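# Push office chair into next room's yellow bay

## Task

Get the office chair into the adjoining room and leave it standing in that room's yellow taped bay, with each of its five wheels fully within the tape and none touching the tape. The chair must not have toppled or be left leaning, and it has to stay in the bay by itself, not only because the robot is holding it there.

## Robot and tools

Robot: a Hello Robot Stretch 4, about 1.6 m tall. It has an omni-wheel base whose rim lies within 0.23 m of the base origin, a lift on a mast, one arm that telescopes forward, a three-joint wrist (yaw, pitch, roll) and a two-finger gripper. There is only one arm, so every joint target belongs to it.

Frames: the base frame has its origin on the floor below the base centre, with x ahead, y to the left and z up. hand_pose is reported in this frame and marks a point between the open fingertips; its printed value may be a little off. The odometry frame is where the base frame was when the scene began. base_odometry comes from wheel turns only, so slipping is counted as motion. Its heading runs -3.142 to 3.142, positive to the left.

execute_actions: argument actions is a list holding one action or nothing at all. An empty list only reports the state and images. An action can contain base, joints or both, plus optional pace and contact_limits. Alternatively it is just {"end_of_arm": "enable_torque"}, which wakes any wrist or gripper motor that has switched itself off; it then holds its current position. Motions inside one action begin together and may finish at different times.
- base takes exactly one key, each a relative move from where the base last reported itself: translate_m (metres, straight ahead positive, -2 to 2), strafe_m (metres, sideways, left positive, -2 to 2), or rotate_rad (radians, on the spot, counter-clockwise seen from above positive, -3.2 to 3.2).
- joints is a set of absolute targets keyed by name: lift_m 0 to 1.2 m; arm_m 0 to 0.55 m of extension; wrist_yaw_rad -1.134 to 4.276 (0 points ahead, positive turns left, 3.14 is folded back, above 3.4 the arm may block it); wrist_pitch_rad -1.117 to 4.259 (0 level, 1.57 pointing down); wrist_roll_rad -1.117 to 4.259 (0 keeps fingers level, positive turns clockwise as seen from behind); gripper_m -0.038 to 0.141, the fingertip gap in metres (negative means fingers pressing together). A joint target outside its range is clipped and still run, with a note in the result; any other bad value or unknown key rejects the whole call.
- pace: "slow", "default", "fast" or "max" (base up to 0.1/0.3/0.4/0.6 m/s and 1/2/3/4 rad/s). With lift_m above 0.2 the base is slowed further.
- contact_limits: only arm_m, 0 (gentlest) to 0.75 (firmest), 0.5 if omitted; it sets how hard the arm may push before halting.
- cameras: list from head_camera, head_left_camera, head_right_camera, wrist_camera, all; omitted, null or ["all"] gives all, [] gives none. One action lasts at most 15 s.
A joint or base left out of an action may still be driving toward an earlier target without the status saying so. If a result reports a stop, any further movement, wait or finished_scene calls in that same reply are skipped.

Cameras: head_camera sits atop the mast looking forward and down (turn the base to look around). head_left_camera and head_right_camera are fisheyes either side of it, looking more steeply down and showing the base and arm. wrist_camera looks along the fingers, tips near the bottom of its image.

wait: seconds 0 to 10; commands nothing, then returns state and images. zoom_image: camera plus region [x0, y0, x1, y1] in pixels of that camera's latest full image, origin top-left, no bigger than 504 by 504. read_manual: section "licences" only; returns URDF licence texts, no motion. finished_scene: scene is the current scene's integer number; it ends the scene irreversibly once the last command has been held, and reports success. Answering without any tool call ends everything.

Result lines: base_status and joint_status tell how each motion ended: "done" (for the base, wheels turned the full amount even if slipping), "off_target" (resting away from target, maybe still pushing), "contact_stop_at_<key>" (met something; that part goes slack, a slack lift can sag and slack wheels can roll), "limit_stop_at_<name>", "time_out", "torque_fault" (a wrist or gripper motor went limp; send enable_torque). "limit_stop_at_tilt" means a lean over 6 degrees; lift, arm and wheels go slack and ignore commands until it eases. "limit_stop_at_own_body" means a joint was about to hit the robot; move it away. on_its_own lists what this call did not command; "held at" there is a target, not a position. lidar_m: 12 horizontal distances in metres from the base origin, 30-degree sectors starting straight ahead and going counter-clockwise (4th left, 7th behind, 10th right); "-" is nothing seen or nearer than 0.25 m; it can miss thin legs and clear objects. wrist_depth_mm: 7 by 7 grid of depths 100 to 2000 mm from top-left. base_tilt in degrees, forward and right positive, with a fixed offset up to about 1.5. turned_by_wheels vs turned_by_imu differing by over 0.1 rad suggests a collision or slip, and heading is off by about their difference. motor_effort is percent of maximum, peak in brackets; wheel efforts positive mean turning right.

Cautions: avoid dropping, slamming or shoving hard. More than 1 kg in the gripper with arm_m over 0.2 risks tipping when driving or turning, worse at high pace; steady pushes with a raised gripper or high contact limit can also tip the robot. Gripping: command gripper_m below the object's width; a firm squeeze changes the gripper effort. If fingertips jam on a surface, raise the lift. To unfold the wrist at the start, send lift_m 0.4 with wrist_yaw_rad 0. Leave the chair upright and free-standing in the bay before finishing, with the robot backed off.

Each tool is called by a JSON object that holds its "api" and its "payload".

## Session

{"api": "execute_actions", "payload": {"actions": []}}

Scene clock: 0.00 s.
base_odometry: x=+0.000 y=+0.000 heading=+0.000 (m, m, rad; odometry frame)
turned_by_wheels: +0.000 (rad since the last result)
turned_by_imu: +0.000 (rad since the last result)
base_tilt: forward=+0.3 right=+0.4 (deg)
lidar_m: 0.90 0.88 0.89 1.01 1.05 0.98 1.91 1.57 1.59 0.96 0.77 0.77
base_status: not commanded
joint_positions: lift_m=+0.212 arm_m=+0.002 wrist_yaw_rad=+3.094 wrist_pitch_rad=+0.000 wrist_roll_rad=-0.002 gripper_m=+0.057
joint_status: not commanded
motor_effort: lift_m=+21 arm_m=-1 wrist_yaw_rad=+1 wrist_pitch_rad=-5 wrist_roll_rad=-1 gripper_m=-1 wheel_0=+1 wheel_1=-1 wheel_2=-1 (%)
hand_pose: x=-0.1112 y=+0.1012 z=+0.3901 quat_wxyz=(+0.024, +0.000, -0.001, +1.000) (m; base frame)
wrist_depth_mm: 136 139 - - - - - / 106 139 - - - - - / 111 139 - - - - - / 128 148 - - - 1042 - / 1499 1756 - - - - - / 1430 1499 202 1499 200 1255 1430 / 1008 878 946 150 946 946 976
pictures: head_camera, head_left_camera, head_right_camera, wrist_camera
Images, in order (width x height): head_camera 420x560, head_left_camera 420x672, head_right_camera 420x672, wrist_camera 616x392.

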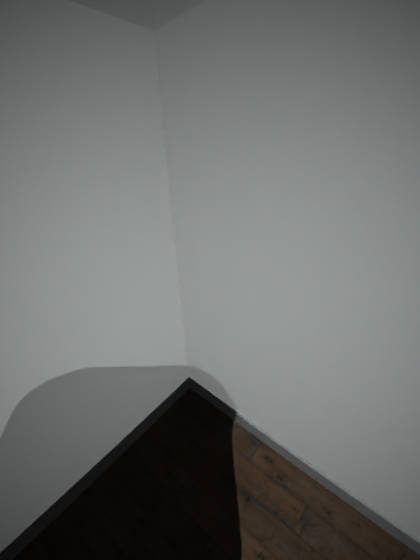

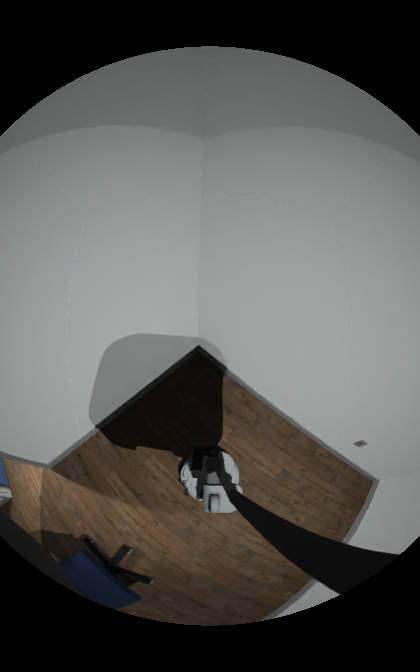

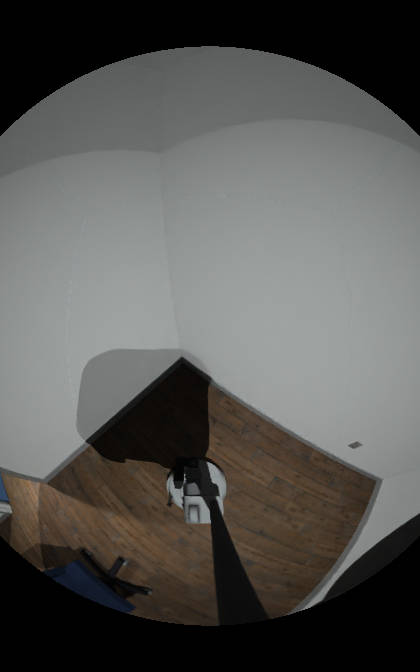

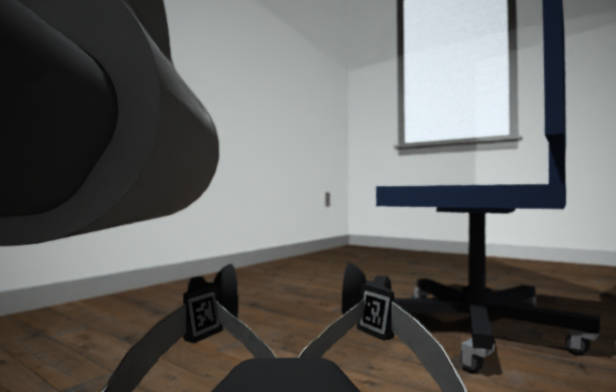

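{"api": "execute_actions", "payload": {"actions": [{"base":{"rotate_rad":2.39},"joints":{"lift_m":0.4,"wrist_yaw_rad":0,"gripper_m":0.14}}]}}

Scene clock: 2.73 s.
base_odometry: x=+0.000 y=+0.000 heading=+2.389 (m, m, rad; odometry frame)
turned_by_wheels: +2.389 (rad since the last result)
turned_by_imu: +2.399 (rad since the last result)
base_tilt: forward=+0.2 right=+0.4 (deg)
lidar_m: 0.99 1.06 1.67 1.57 1.17 0.80 0.77 0.81 0.96 0.89 0.89 1.26
base_status: done
joint_positions: lift_m=+0.400 arm_m=+0.002 wrist_yaw_rad=+0.001 wrist_pitch_rad=+0.000 wrist_roll_rad=-0.002 gripper_m=+0.140
joint_status: all done
motor_effort: lift_m=+23(26) arm_m=-1(1) wrist_yaw_rad=-1(8) wrist_pitch_rad=-6(6) wrist_roll_rad=-1(1) gripper_m=+1(4) wheel_0=-2(8) wheel_1=-2(8) wheel_2=-3(13) (%)
hand_pose: x=+0.4613 y=-0.0873 z=+0.5780 quat_wxyz=(+1.000, -0.001, +0.000, +0.000) (m; base frame)
wrist_depth_mm: - - - - - 1863 1863 / - - - - - 1863 1863 / - - - - - 1863 1863 / - - - - - 1863 1808 / - 1060 1060 - - 1921 1863 / 1863 201 809 1921 220 1756 1808 / 1366 1182 1008 148 1397 1308 1281
pictures: head_camera, head_left_camera, head_right_camera, wrist_camera
Images, in order (width x height): head_camera 420x560, head_left_camera 420x672, head_right_camera 420x672, wrist_camera 616x392.

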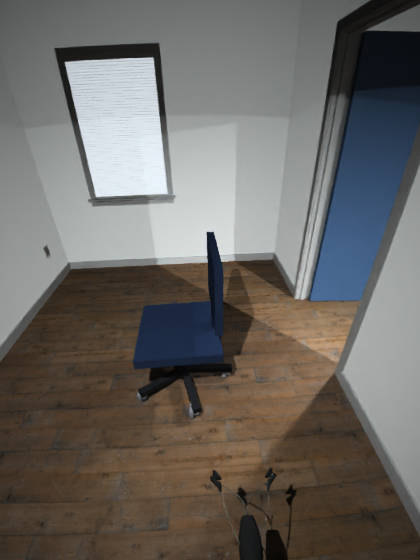

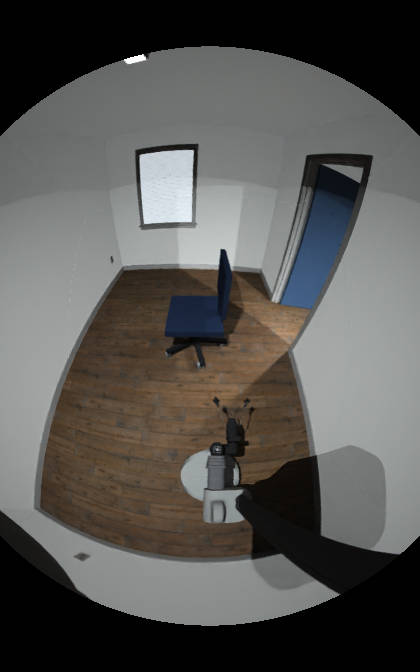

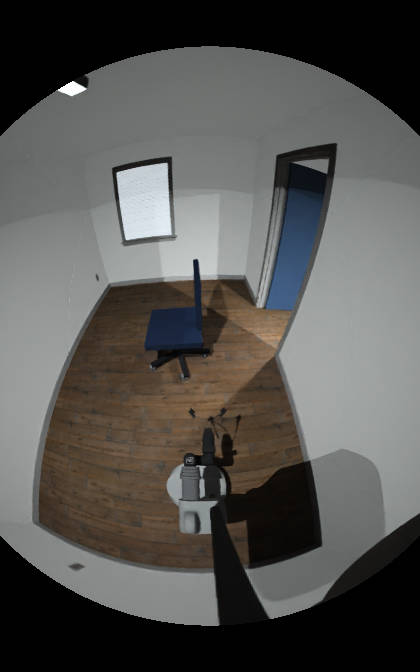

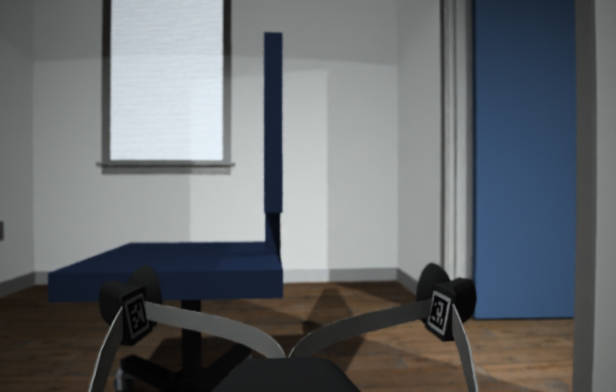

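{"api": "execute_actions", "payload": {"actions": [{"base":{"strafe_m":1.08},"joints":{"lift_m":0.11,"arm_m":0.1},"pace":"fast"}], "cameras": []}}

{"api": "execute_actions", "payload": {"actions": [{"base":{"rotate_rad":-1.57}}], "cameras": []}}

{"api": "execute_actions", "payload": {"actions": [{"base":{"strafe_m":1.32},"joints":{"arm_m":0.03},"pace":"fast"}]}}

Scene clock: 7.13 s.
base_odometry: x=-0.738 y=-0.789 heading=+2.390 (m, m, rad; odometry frame)
turned_by_wheels: +0.000 (rad since the last result)
turned_by_imu: +0.001 (rad since the last result)
base_tilt: forward=+0.2 right=+0.4 (deg)
lidar_m: 2.22 0.76 0.49 0.49 0.51 0.73 0.80 0.84 1.10 1.97 1.39 1.22
base_status: done
joint_positions: lift_m=+0.110 arm_m=+0.099 wrist_yaw_rad=+0.000 wrist_pitch_rad=+0.000 wrist_roll_rad=-0.002 gripper_m=+0.140
joint_status: all done
motor_effort: lift_m=+18(19) arm_m=+4(6) wrist_yaw_rad=+1(0) wrist_pitch_rad=-6(6) wrist_roll_rad=-1(1) gripper_m=+0(1) wheel_0=+3(11) wheel_1=-2(14) wheel_2=+0(0) (%)
hand_pose: x=+0.5586 y=-0.0874 z=+0.2884 quat_wxyz=(+1.000, -0.001, +0.000, +0.000) (m; base frame)
wrist_depth_mm: 1060 1576 - - - - - / 1025 1576 - - - - - / 1025 1618 - - - - 854 / 1025 1618 - - - - - / 1008 1576 - - - - - / 960 200 1138 1160 220 946 917 / 759 715 759 148 768 723 778
pictures: none
No camera images: the call's "cameras" was empty. Leave "cameras" out to get every camera's image.

Scene clock: 9.20 s.
base_odometry: x=-0.738 y=-0.789 heading=+0.820 (m, m, rad; odometry frame)
turned_by_wheels: -1.569 (rad since the last result)
turned_by_imu: -1.575 (rad since the last result)
base_tilt: forward=+0.3 right=+0.4 (deg)
lidar_m: 1.96 1.41 1.22 2.22 0.78 0.52 0.49 0.53 0.72 0.80 0.81 1.16
base_status: done
joint_positions: lift_m=+0.110 arm_m=+0.099 wrist_yaw_rad=+0.000 wrist_pitch_rad=+0.000 wrist_roll_rad=-0.002 gripper_m=+0.140
joint_status: not commanded
motor_effort: lift_m=+18(18) arm_m=+5(5) wrist_yaw_rad=+0(2) wrist_pitch_rad=-6(5) wrist_roll_rad=-2(1) gripper_m=+0(1) wheel_0=+4(7) wheel_1=+2(9) wheel_2=+3(10) (%)
hand_pose: x=+0.5586 y=-0.0874 z=+0.2884 quat_wxyz=(+1.000, -0.001, +0.000, +0.000) (m; base frame)
wrist_depth_mm: 1576 1576 1618 1618 1661 1397 991 / 1576 1618 1618 1618 1661 1397 976 / 1618 1618 1618 1661 1708 1430 991 / 1576 1618 1618 1661 1708 1430 991 / 1576 1576 1618 1618 1618 1397 976 / 1138 200 1138 1160 220 960 960 / 750 715 768 147 768 715 788
pictures: none
No camera images: the call's "cameras" was empty. Leave "cameras" out to get every camera's image.

Scene clock: 13.63 s.
base_odometry: x=-1.703 y=+0.112 heading=+0.820 (m, m, rad; odometry frame)
turned_by_wheels: +0.000 (rad since the last result)
turned_by_imu: +0.001 (rad since the last result)
base_tilt: forward=+0.3 right=+0.4 (deg)
lidar_m: 0.61 2.09 1.64 1.56 0.80 0.57 0.52 0.55 0.76 2.02 2.22 0.65
base_status: done
joint_positions: lift_m=+0.110 arm_m=+0.031 wrist_yaw_rad=+0.000 wrist_pitch_rad=+0.000 wrist_roll_rad=-0.002 gripper_m=+0.140
joint_status: all done
motor_effort: lift_m=+18(18) arm_m=-5(2) wrist_yaw_rad=+3(1) wrist_pitch_rad=-6(6) wrist_roll_rad=-1(1) gripper_m=+1(0) wheel_0=+2(15) wheel_1=-3(13) wheel_2=+0(1) (%)
hand_pose: x=+0.4902 y=-0.0875 z=+0.2883 quat_wxyz=(+1.000, -0.001, +0.000, +0.000) (m; base frame)
wrist_depth_mm: 1618 1756 820 842 1708 1756 1708 / 377 387 394 402 413 1756 1756 / 1618 473 484 484 488 1708 1808 / 1618 - - 1661 1708 1708 1756 / 1618 1863 1863 1708 1708 1708 1756 / 1118 200 621 1060 220 946 1118 / 759 676 530 148 699 715 778
pictures: head_camera, head_left_camera, head_right_camera, wrist_camera
Images, in order (width x height): head_camera 420x560, head_left_camera 420x672, head_right_camera 420x672, wrist_camera 616x392.

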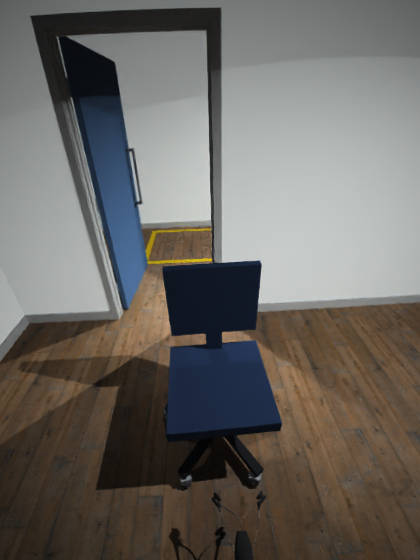

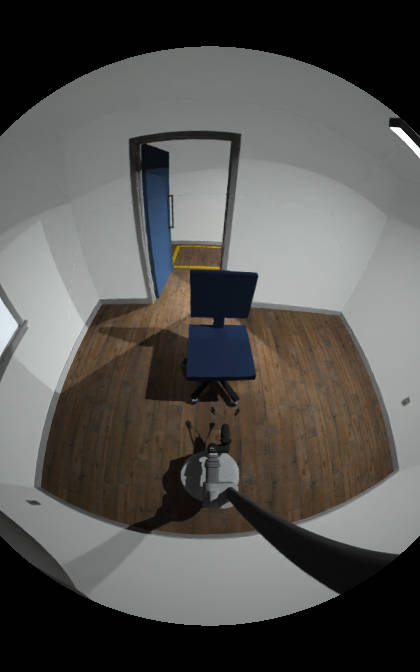

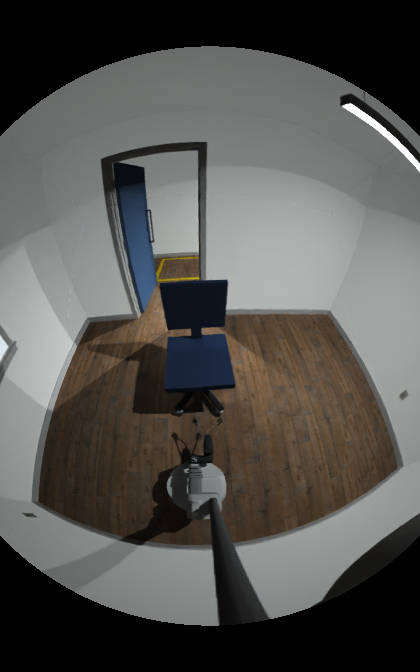

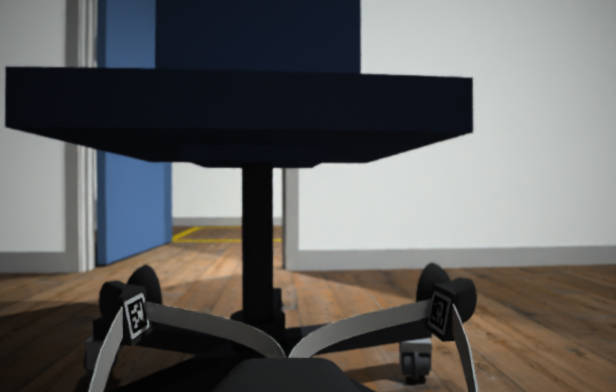

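{"api": "execute_actions", "payload": {"actions": [{"base":{"strafe_m":0.06},"joints":{"arm_m":0.15,"lift_m":0.07}}], "cameras": []}}

{"api": "execute_actions", "payload": {"actions": [{"base":{"translate_m":0.25},"pace":"slow"}]}}

Scene clock: 15.23 s.
base_odometry: x=-1.747 y=+0.153 heading=+0.820 (m, m, rad; odometry frame)
turned_by_wheels: +0.000 (rad since the last result)
turned_by_imu: +0.000 (rad since the last result)
base_tilt: forward=+0.2 right=+0.5 (deg)
lidar_m: 0.62 2.05 1.59 1.51 0.80 0.56 0.52 0.55 0.78 2.03 2.24 0.67
base_status: done
joint_positions: lift_m=+0.070 arm_m=+0.149 wrist_yaw_rad=+0.000 wrist_pitch_rad=+0.000 wrist_roll_rad=-0.002 gripper_m=+0.140
joint_status: all done
motor_effort: lift_m=+17(18) arm_m=+5(5) wrist_yaw_rad=+1(2) wrist_pitch_rad=-6(6) wrist_roll_rad=-1(1) gripper_m=+0(0) wheel_0=-1(10) wheel_1=+1(11) wheel_2=+0(1) (%)
hand_pose: x=+0.6086 y=-0.0874 z=+0.2484 quat_wxyz=(+1.000, -0.001, +0.000, +0.000) (m; base frame)
wrist_depth_mm: 264 270 274 279 287 293 298 / 1499 375 377 379 379 377 1576 / 1499 1708 - 496 1576 1618 1618 / 1499 1863 - 1576 1576 1618 1618 / 1499 1661 1921 1397 1576 1576 1618 / 991 200 1008 504 220 831 976 / 676 597 525 147 549 591 668
pictures: none
No camera images: the call's "cameras" was empty. Leave "cameras" out to get every camera's image.

Scene clock: 19.03 s.
base_odometry: x=-1.577 y=+0.335 heading=+0.820 (m, m, rad; odometry frame)
turned_by_wheels: +0.000 (rad since the last result)
turned_by_imu: +0.001 (rad since the last result)
base_tilt: forward=+0.2 right=+0.4 (deg)
lidar_m: 0.37 0.41 1.59 1.47 1.16 0.83 0.75 0.84 1.14 2.16 2.27 0.42
base_status: done
joint_positions: lift_m=+0.070 arm_m=+0.149 wrist_yaw_rad=+0.000 wrist_pitch_rad=+0.000 wrist_roll_rad=-0.002 gripper_m=+0.140
joint_status: not commanded
motor_effort: lift_m=+18(18) arm_m=+5(5) wrist_yaw_rad=-1(0) wrist_pitch_rad=-6(6) wrist_roll_rad=-1(1) gripper_m=+1(3) wheel_0=+4(8) wheel_1=+5(7) wheel_2=-5(9) (%)
hand_pose: x=+0.6086 y=-0.0874 z=+0.2484 quat_wxyz=(+1.000, -0.001, +0.000, +0.000) (m; base frame)
wrist_depth_mm: 242 198 200 200 199 199 243 / 394 375 304 250 306 375 1397 / 1308 1808 - 251 1336 1366 1366 / 1308 1863 - 251 1366 1397 1366 / 1281 1618 1921 251 1336 1366 1397 / 991 200 1008 250 219 831 976 / 676 634 683 147 676 634 668
pictures: head_camera, head_left_camera, head_right_camera, wrist_camera
Images, in order (width x height): head_camera 420x560, head_left_camera 420x672, head_right_camera 420x672, wrist_camera 616x392.

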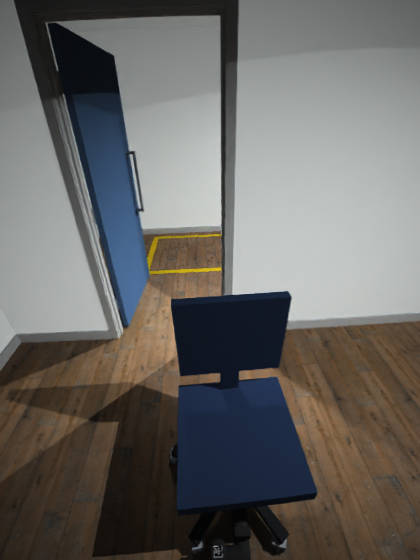

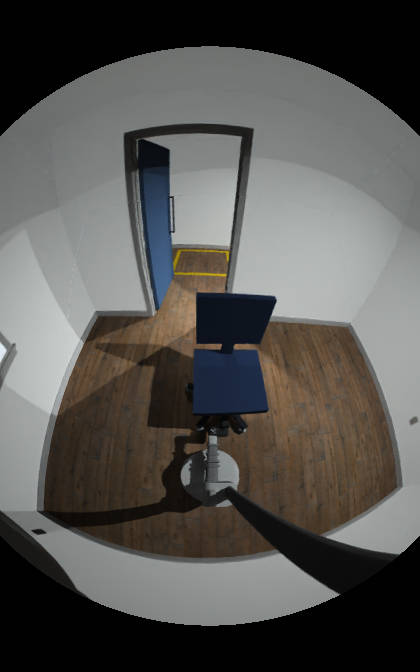

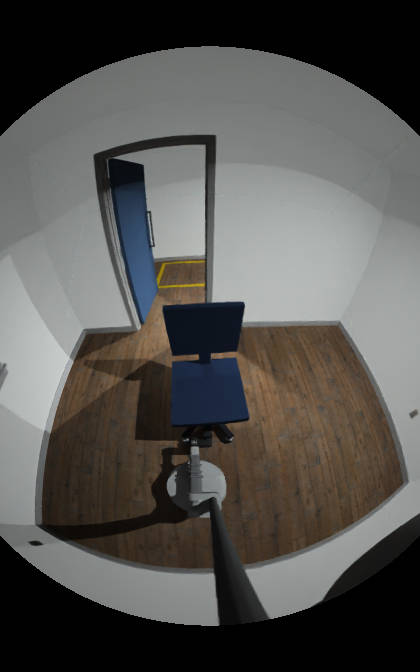

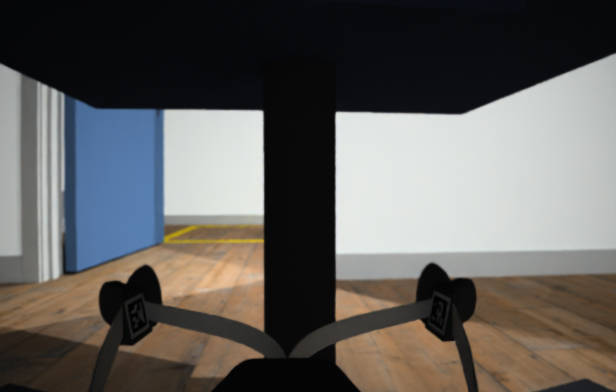

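{"api": "execute_actions", "payload": {"actions": [{"joints":{"arm_m":0.195}}], "cameras": []}}

{"api": "execute_actions", "payload": {"actions": [{"joints":{"gripper_m":0.0}}], "cameras": []}}

{"api": "execute_actions", "payload": {"actions": [{"base":{"strafe_m":0.4},"pace":"slow"}], "cameras": ["wrist_camera"]}}

{"api": "execute_actions", "payload": {"actions": [{"base":{"translate_m":0.55},"pace":"slow"}]}}

Scene clock: 20.67 s.
base_odometry: x=-1.577 y=+0.335 heading=+0.820 (m, m, rad; odometry frame)
turned_by_wheels: +0.000 (rad since the last result)
turned_by_imu: +0.000 (rad since the last result)
base_tilt: forward=+0.2 right=+0.4 (deg)
lidar_m: 0.37 0.41 1.60 1.50 1.19 0.82 0.79 0.83 1.11 2.17 2.23 0.41
base_status: not commanded
joint_positions: lift_m=+0.070 arm_m=+0.194 wrist_yaw_rad=+0.000 wrist_pitch_rad=+0.000 wrist_roll_rad=-0.002 gripper_m=+0.140
joint_status: all done
motor_effort: lift_m=+18(18) arm_m=+4(3) wrist_yaw_rad=+2(1) wrist_pitch_rad=-6(6) wrist_roll_rad=-1(1) gripper_m=+2(0) wheel_0=+4(4) wheel_1=+5(5) wheel_2=-5(6) (%)
hand_pose: x=+0.6536 y=-0.0874 z=+0.2484 quat_wxyz=(+1.000, -0.001, +0.000, +0.000) (m; base frame)
wrist_depth_mm: 243 200 199 201 201 199 244 / 373 370 304 203 306 377 1308 / 1308 1808 - 204 1308 1281 1366 / 1281 1808 - 204 1281 1336 1336 / 1308 1618 1921 204 1281 1308 1308 / 991 200 1008 204 220 842 991 / 676 640 676 147 676 634 668
pictures: none
No camera images: the call's "cameras" was empty. Leave "cameras" out to get every camera's image.

Scene clock: 23.03 s.
base_odometry: x=-1.577 y=+0.335 heading=+0.820 (m, m, rad; odometry frame)
turned_by_wheels: +0.000 (rad since the last result)
turned_by_imu: +0.000 (rad since the last result)
base_tilt: forward=+0.2 right=+0.4 (deg)
lidar_m: 0.38 0.40 1.59 1.49 1.17 0.83 0.78 0.82 1.11 2.18 2.26 0.40
base_status: not commanded
joint_positions: lift_m=+0.070 arm_m=+0.195 wrist_yaw_rad=-0.001 wrist_pitch_rad=+0.001 wrist_roll_rad=-0.002 gripper_m=+0.001
joint_status: all done
motor_effort: lift_m=+18(18) arm_m=+1(4) wrist_yaw_rad=+4(14) wrist_pitch_rad=-7(7) wrist_roll_rad=-1(1) gripper_m=-25(25) wheel_0=-1(4) wheel_1=+3(5) wheel_2=-5(6) (%)
hand_pose: x=+0.6541 y=-0.0878 z=+0.2483 quat_wxyz=(+1.000, -0.001, +0.000, -0.001) (m; base frame)
wrist_depth_mm: 243 198 200 199 199 213 243 / 370 373 303 202 304 375 1336 / 1281 1863 - 202 1308 1308 1308 / 1308 1808 - 204 1308 1308 1308 / 1308 1618 1921 203 1281 1308 1336 / 1008 1008 202 204 189 991 976 / 668 169 634 172 640 597 676
pictures: none
No camera images: the call's "cameras" was empty. Leave "cameras" out to get every camera's image.

Scene clock: 28.17 s.
base_odometry: x=-1.868 y=+0.609 heading=+0.818 (m, m, rad; odometry frame)
turned_by_wheels: -0.002 (rad since the last result)
turned_by_imu: -0.008 (rad since the last result)
base_tilt: forward=+0.2 right=+0.4 (deg)
lidar_m: 0.40 0.42 1.14 1.09 1.14 0.87 0.77 0.83 1.10 2.55 2.49 0.41
base_status: done
joint_positions: lift_m=+0.070 arm_m=+0.195 wrist_yaw_rad=-0.018 wrist_pitch_rad=+0.000 wrist_roll_rad=-0.002 gripper_m=+0.001
joint_status: not commanded
on_its_own: wrist_yaw_rad is at rest, and its effort (+54) is outside its rest range (-13 to +13)
motor_effort: lift_m=+18(17) arm_m=+1(1) wrist_yaw_rad=+54(61) wrist_pitch_rad=-6(7) wrist_roll_rad=-1(1) gripper_m=-21(26) wheel_0=-17(23) wheel_1=-3(6) wheel_2=-8(7) (%)
hand_pose: x=+0.6526 y=-0.0926 z=+0.2485 quat_wxyz=(+1.000, -0.001, +0.000, -0.009) (m; base frame)
wrist_depth_mm: 244 199 200 198 200 199 243 / 1182 375 306 199 304 375 1366 / 1182 1205 - 200 1366 1366 1366 / 1205 1205 - 200 1336 1336 1397 / 1182 1205 1808 201 1308 1336 1366 / 976 991 190 201 197 991 991 / 661 591 640 199 634 597 668
pictures: wrist_camera
Images, in order (width x height): wrist_camera 616x392.

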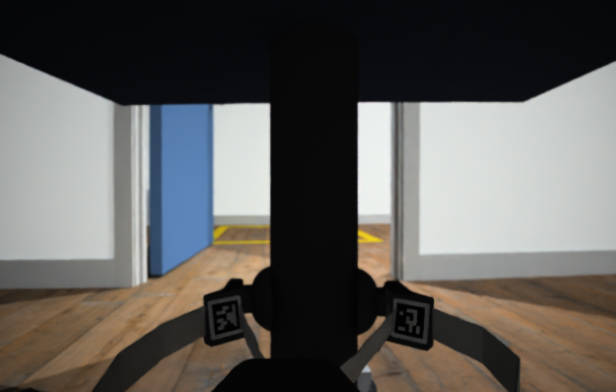

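Scene clock: 34.97 s.
base_odometry: x=-1.493 y=+1.010 heading=+0.818 (m, m, rad; odometry frame)
turned_by_wheels: +0.001 (rad since the last result)
turned_by_imu: +0.004 (rad since the last result)
base_tilt: forward=+0.2 right=+0.4 (deg)
lidar_m: 0.27 0.25 1.21 1.11 1.17 1.37 1.34 1.38 1.88 2.57 1.64 0.30
base_status: done
joint_positions: lift_m=+0.070 arm_m=+0.195 wrist_yaw_rad=+0.002 wrist_pitch_rad=+0.000 wrist_roll_rad=-0.002 gripper_m=+0.000
joint_status: not commanded
motor_effort: lift_m=+18(17) arm_m=+1(1) wrist_yaw_rad=-4(60) wrist_pitch_rad=-6(6) wrist_roll_rad=-1(1) gripper_m=-11(21) wheel_0=+10(14) wheel_1=+6(8) wheel_2=-8(25) (%)
hand_pose: x=+0.6544 y=-0.0870 z=+0.2484 quat_wxyz=(+1.000, -0.001, +0.000, +0.001) (m; base frame)
wrist_depth_mm: 244 200 119 116 202 248 256 / 691 820 119 116 384 741 759 / 707 931 119 116 - 854 759 / 699 946 120 116 - 854 759 / 699 931 120 117 1921 866 759 / 699 866 120 117 917 831 750 / 668 591 121 115 634 668 676
pictures: head_camera, head_left_camera, head_right_camera, wrist_camera
Images, in order (width x height): head_camera 420x560, head_left_camera 420x672, head_right_camera 420x672, wrist_camera 616x392.

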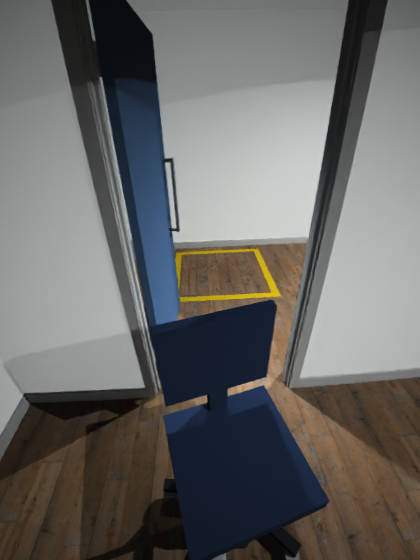

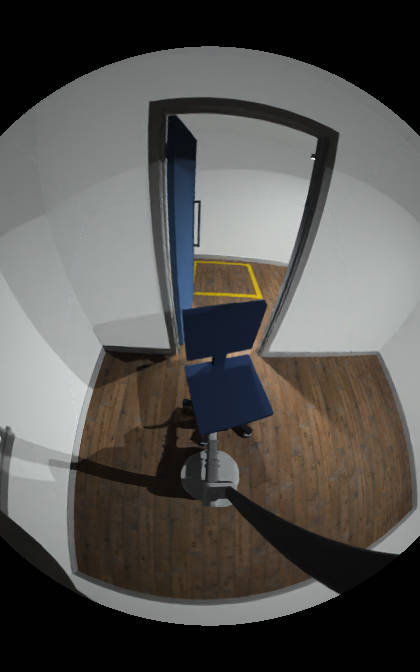

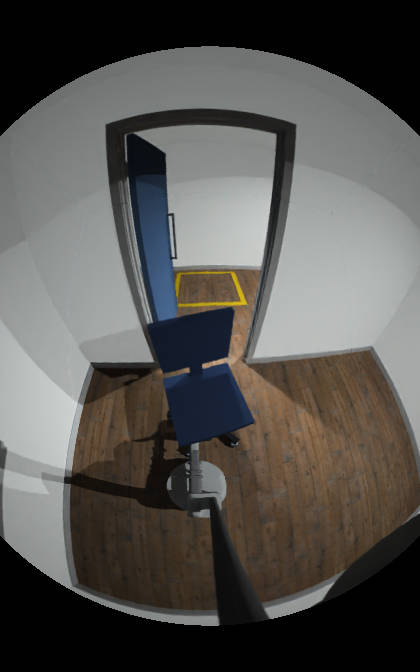

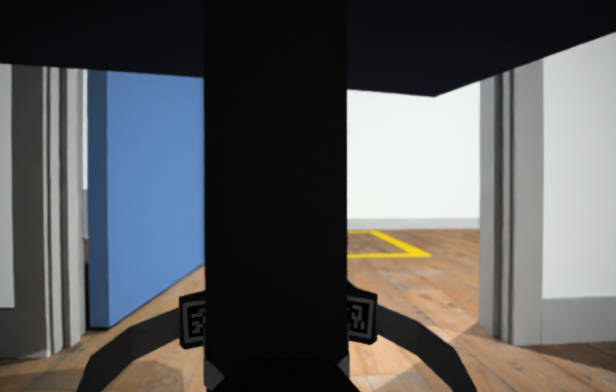

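{"api": "execute_actions", "payload": {"actions": [{"base":{"translate_m":1.4}}]}}

Scene clock: 41.27 s.
base_odometry: x=-0.536 y=+2.032 heading=+0.819 (m, m, rad; odometry frame)
turned_by_wheels: +0.001 (rad since the last result)
turned_by_imu: +0.008 (rad since the last result)
base_tilt: forward=+0.3 right=+0.4 (deg)
lidar_m: 0.28 0.38 0.26 0.26 0.30 1.77 2.77 2.85 0.51 0.52 2.62 0.25
base_status: done
joint_positions: lift_m=+0.070 arm_m=+0.195 wrist_yaw_rad=+0.000 wrist_pitch_rad=+0.000 wrist_roll_rad=-0.002 gripper_m=+0.000
joint_status: not commanded
motor_effort: lift_m=+18(19) arm_m=+1(1) wrist_yaw_rad=+2(7) wrist_pitch_rad=-5(5) wrist_roll_rad=-1(1) gripper_m=-10(11) wheel_0=+7(15) wheel_1=+4(12) wheel_2=-4(18) (%)
hand_pose: x=+0.6542 y=-0.0874 z=+0.2484 quat_wxyz=(+1.000, -0.001, +0.000, +0.000) (m; base frame)
wrist_depth_mm: 244 246 120 116 202 248 254 / 1499 1499 120 116 1576 1618 1576 / 1499 1499 120 116 1576 1576 1618 / 1499 1537 121 116 1537 1576 1618 / 1499 1499 121 116 1537 1576 1618 / 991 991 121 117 904 991 991 / 668 170 122 115 439 634 668
pictures: head_camera, head_left_camera, head_right_camera, wrist_camera
Images, in order (width x height): head_camera 420x560, head_left_camera 420x672, head_right_camera 420x672, wrist_camera 616x392.

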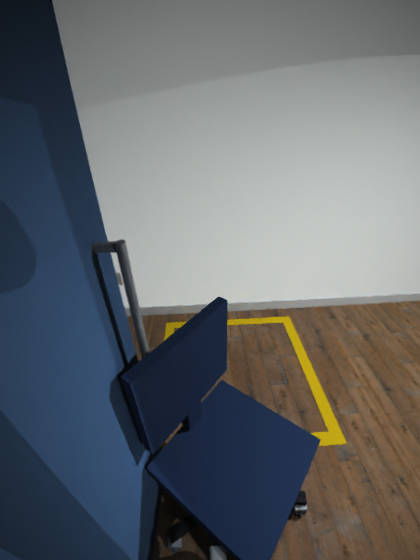

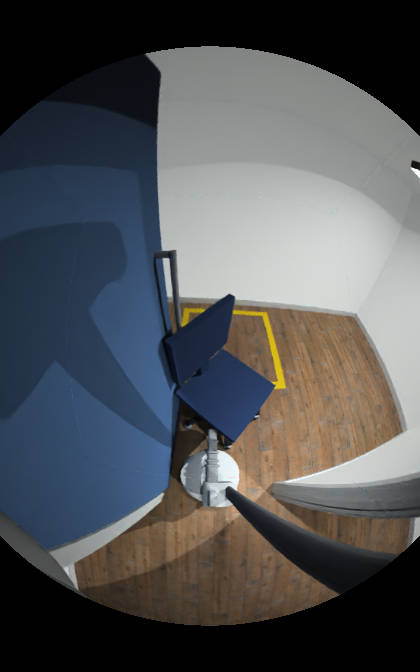

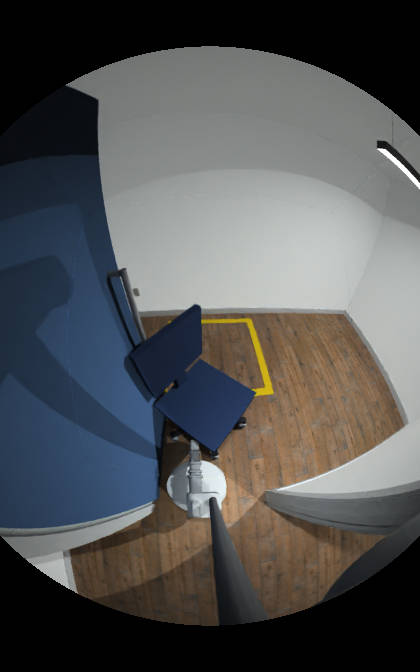

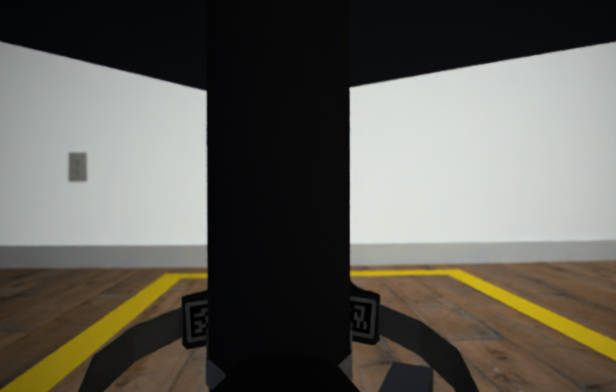

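Bay spans about x 0.8–1.7.

{"api": "execute_actions", "payload": {"actions": [{"base":{"strafe_m":-0.09},"pace":"slow"}], "cameras": []}}

{"api": "execute_actions", "payload": {"actions": [{"base":{"translate_m":0.7}}]}}

{"api": "zoom_image", "payload": {"camera": "head_left_camera", "region": [100,300,340,520]}}

Scene clock: 43.63 s.
base_odometry: x=-0.471 y=+1.971 heading=+0.820 (m, m, rad; odometry frame)
turned_by_wheels: +0.002 (rad since the last result)
turned_by_imu: +0.003 (rad since the last result)
base_tilt: forward=+0.2 right=+0.4 (deg)
lidar_m: 0.28 0.42 0.36 0.35 0.40 1.79 2.75 2.84 0.43 0.43 2.53 0.28
base_status: done
joint_positions: lift_m=+0.070 arm_m=+0.195 wrist_yaw_rad=+0.014 wrist_pitch_rad=+0.001 wrist_roll_rad=-0.002 gripper_m=+0.000
joint_status: not commanded
on_its_own: wrist_yaw_rad is at rest, and its effort (-39) is outside its rest range (-13 to +13)
motor_effort: lift_m=+19(19) arm_m=+1(1) wrist_yaw_rad=-39(42) wrist_pitch_rad=-7(8) wrist_roll_rad=-1(1) gripper_m=-15(14) wheel_0=+15(25) wheel_1=-1(5) wheel_2=+6(6) (%)
hand_pose: x=+0.6554 y=-0.0835 z=+0.2481 quat_wxyz=(+1.000, -0.001, +0.000, +0.007) (m; base frame)
wrist_depth_mm: 245 215 121 118 202 248 255 / 1537 1499 121 119 1537 1576 1576 / 1499 1537 121 119 1576 1576 1537 / 1499 1499 121 119 1576 1537 1618 / 1537 1499 122 119 1576 1537 1576 / 976 991 122 119 917 991 976 / 668 591 123 117 436 661 668
pictures: none
No camera images: the call's "cameras" was empty. Leave "cameras" out to get every camera's image.

Scene clock: 47.43 s.
base_odometry: x=+0.007 y=+2.482 heading=+0.820 (m, m, rad; odometry frame)
turned_by_wheels: -0.001 (rad since the last result)
turned_by_imu: -0.007 (rad since the last result)
base_tilt: forward=+0.2 right=+0.4 (deg)
lidar_m: 0.25 0.49 1.35 0.25 0.33 0.51 3.51 0.89 1.14 2.43 1.88 0.25
base_status: done
joint_positions: lift_m=+0.070 arm_m=+0.195 wrist_yaw_rad=-0.011 wrist_pitch_rad=+0.000 wrist_roll_rad=-0.002 gripper_m=+0.000
joint_status: not commanded
on_its_own: wrist_yaw_rad is at rest, and its effort (+30) is outside its rest range (-13 to +13)
motor_effort: lift_m=+19(19) arm_m=+1(1) wrist_yaw_rad=+30(44) wrist_pitch_rad=-6(7) wrist_roll_rad=-1(1) gripper_m=-11(14) wheel_0=+0(20) wheel_1=+2(10) wheel_2=-10(24) (%)
hand_pose: x=+0.6532 y=-0.0905 z=+0.2483 quat_wxyz=(+1.000, -0.001, +0.000, -0.005) (m; base frame)
wrist_depth_mm: 245 245 176 115 201 248 255 / 820 842 315 115 379 904 917 / 831 842 854 115 878 904 904 / 831 831 854 116 891 904 931 / 831 842 854 116 891 904 946 / 820 831 176 116 183 891 917 / 661 389 597 116 597 627 668
pictures: head_camera, head_left_camera, head_right_camera, wrist_camera
Images, in order (width x height): head_camera 420x560, head_left_camera 420x672, head_right_camera 420x672, wrist_camera 616x392.

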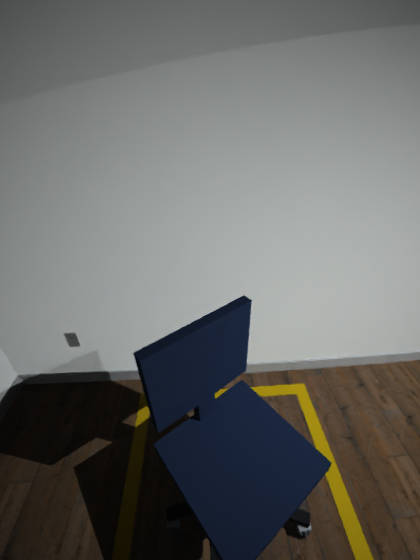

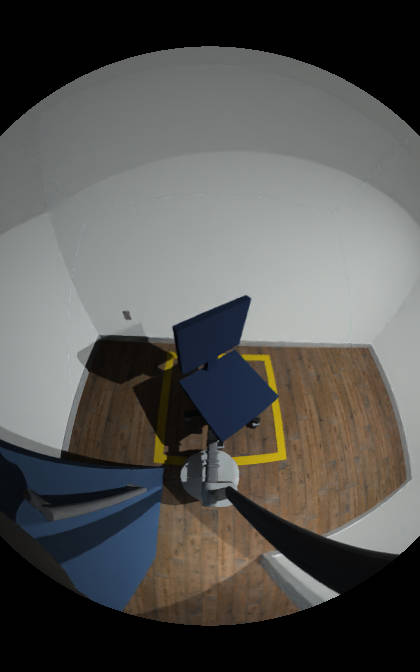

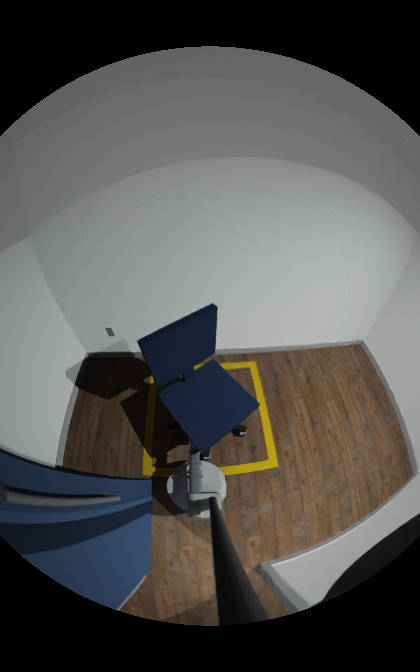

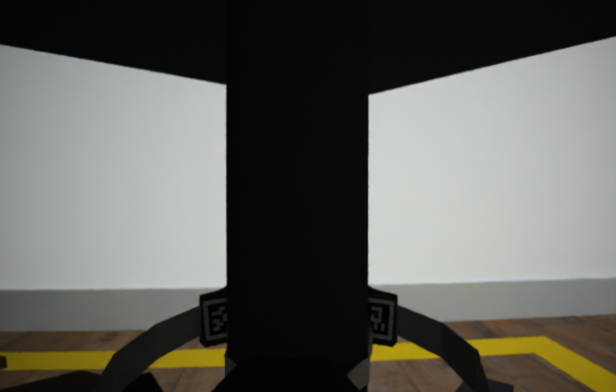

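Region (100, 300, 340, 520) of head_left_camera's 420x672 image, scaled by 2.100, with more detail than that image has; it fills the top 462 rows of this view, and the rest is white.

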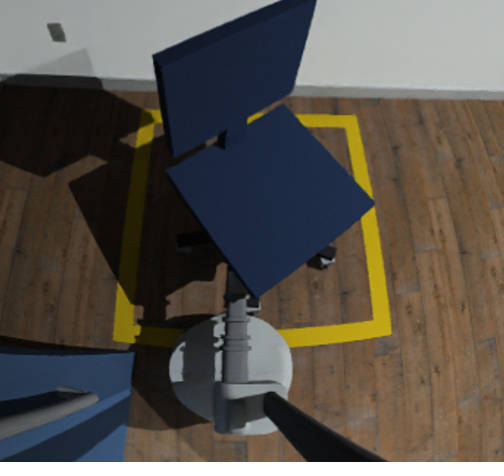

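{"api": "execute_actions", "payload": {"actions": [{"base":{"translate_m":0.06},"joints":{"gripper_m":0.14},"pace":"slow"}], "cameras": []}}

{"api": "execute_actions", "payload": {"actions": [{"base":{"translate_m":-0.25}}], "cameras": []}}

{"api": "finished_scene", "payload": {"scene": 1}}

Scene clock: 53.63 s.
base_odometry: x=+0.047 y=+2.526 heading=+0.819 (m, m, rad; odometry frame)
turned_by_wheels: -0.001 (rad since the last result)
turned_by_imu: -0.001 (rad since the last result)
base_tilt: forward=+0.2 right=+0.4 (deg)
lidar_m: 0.25 0.51 1.36 0.31 0.28 0.51 3.56 0.95 1.20 2.44 1.76 0.25
base_status: done
joint_positions: lift_m=+0.070 arm_m=+0.195 wrist_yaw_rad=-0.008 wrist_pitch_rad=+0.000 wrist_roll_rad=-0.002 gripper_m=+0.140
joint_status: all done
on_its_own: wrist_yaw_rad is at rest, and its effort (+24) is outside its rest range (-13 to +13)
motor_effort: lift_m=+19(19) arm_m=+2(2) wrist_yaw_rad=+24(36) wrist_pitch_rad=-5(5) wrist_roll_rad=-1(1) gripper_m=+0(11) wheel_0=+2(3) wheel_1=+3(8) wheel_2=-13(19) (%)
hand_pose: x=+0.6534 y=-0.0898 z=+0.2484 quat_wxyz=(+1.000, -0.001, +0.000, -0.004) (m; base frame)
wrist_depth_mm: 245 200 176 129 202 247 255 / 778 778 312 129 384 831 854 / 778 788 788 130 842 831 866 / 778 778 798 130 831 854 854 / 778 798 798 130 831 854 854 / 768 204 788 131 199 831 854 / 668 413 603 130 634 634 668
pictures: none
No camera images: the call's "cameras" was empty. Leave "cameras" out to get every camera's image.

Scene clock: 55.93 s.
base_odometry: x=-0.123 y=+2.343 heading=+0.819 (m, m, rad; odometry frame)
turned_by_wheels: +0.000 (rad since the last result)
turned_by_imu: -0.001 (rad since the last result)
base_tilt: forward=+0.3 right=+0.4 (deg)
lidar_m: 0.47 1.52 0.27 0.31 0.35 0.51 3.29 0.73 0.88 2.25 2.16 0.60
base_status: done
joint_positions: lift_m=+0.070 arm_m=+0.195 wrist_yaw_rad=+0.000 wrist_pitch_rad=+0.000 wrist_roll_rad=-0.002 gripper_m=+0.140
joint_status: not commanded
motor_effort: lift_m=+18(19) arm_m=+1(2) wrist_yaw_rad=+2(25) wrist_pitch_rad=-5(6) wrist_roll_rad=-1(1) gripper_m=+0(1) wheel_0=-3(11) wheel_1=-2(7) wheel_2=+3(12) (%)
hand_pose: x=+0.6541 y=-0.0875 z=+0.2483 quat_wxyz=(+1.000, -0.001, +0.000, +0.000) (m; base frame)
wrist_depth_mm: 244 244 248 248 248 247 245 / 370 375 340 307 342 377 373 / 1025 1042 1060 449 1078 1098 1118 / 1025 1042 1042 1042 1078 1098 1138 / 1008 1025 1060 1060 1078 1098 1098 / 1008 200 1008 382 220 831 991 / 668 640 535 147 554 634 661
pictures: none
No camera images: the call's "cameras" was empty. Leave "cameras" out to get every camera's image.

The scene is finished: the task was done.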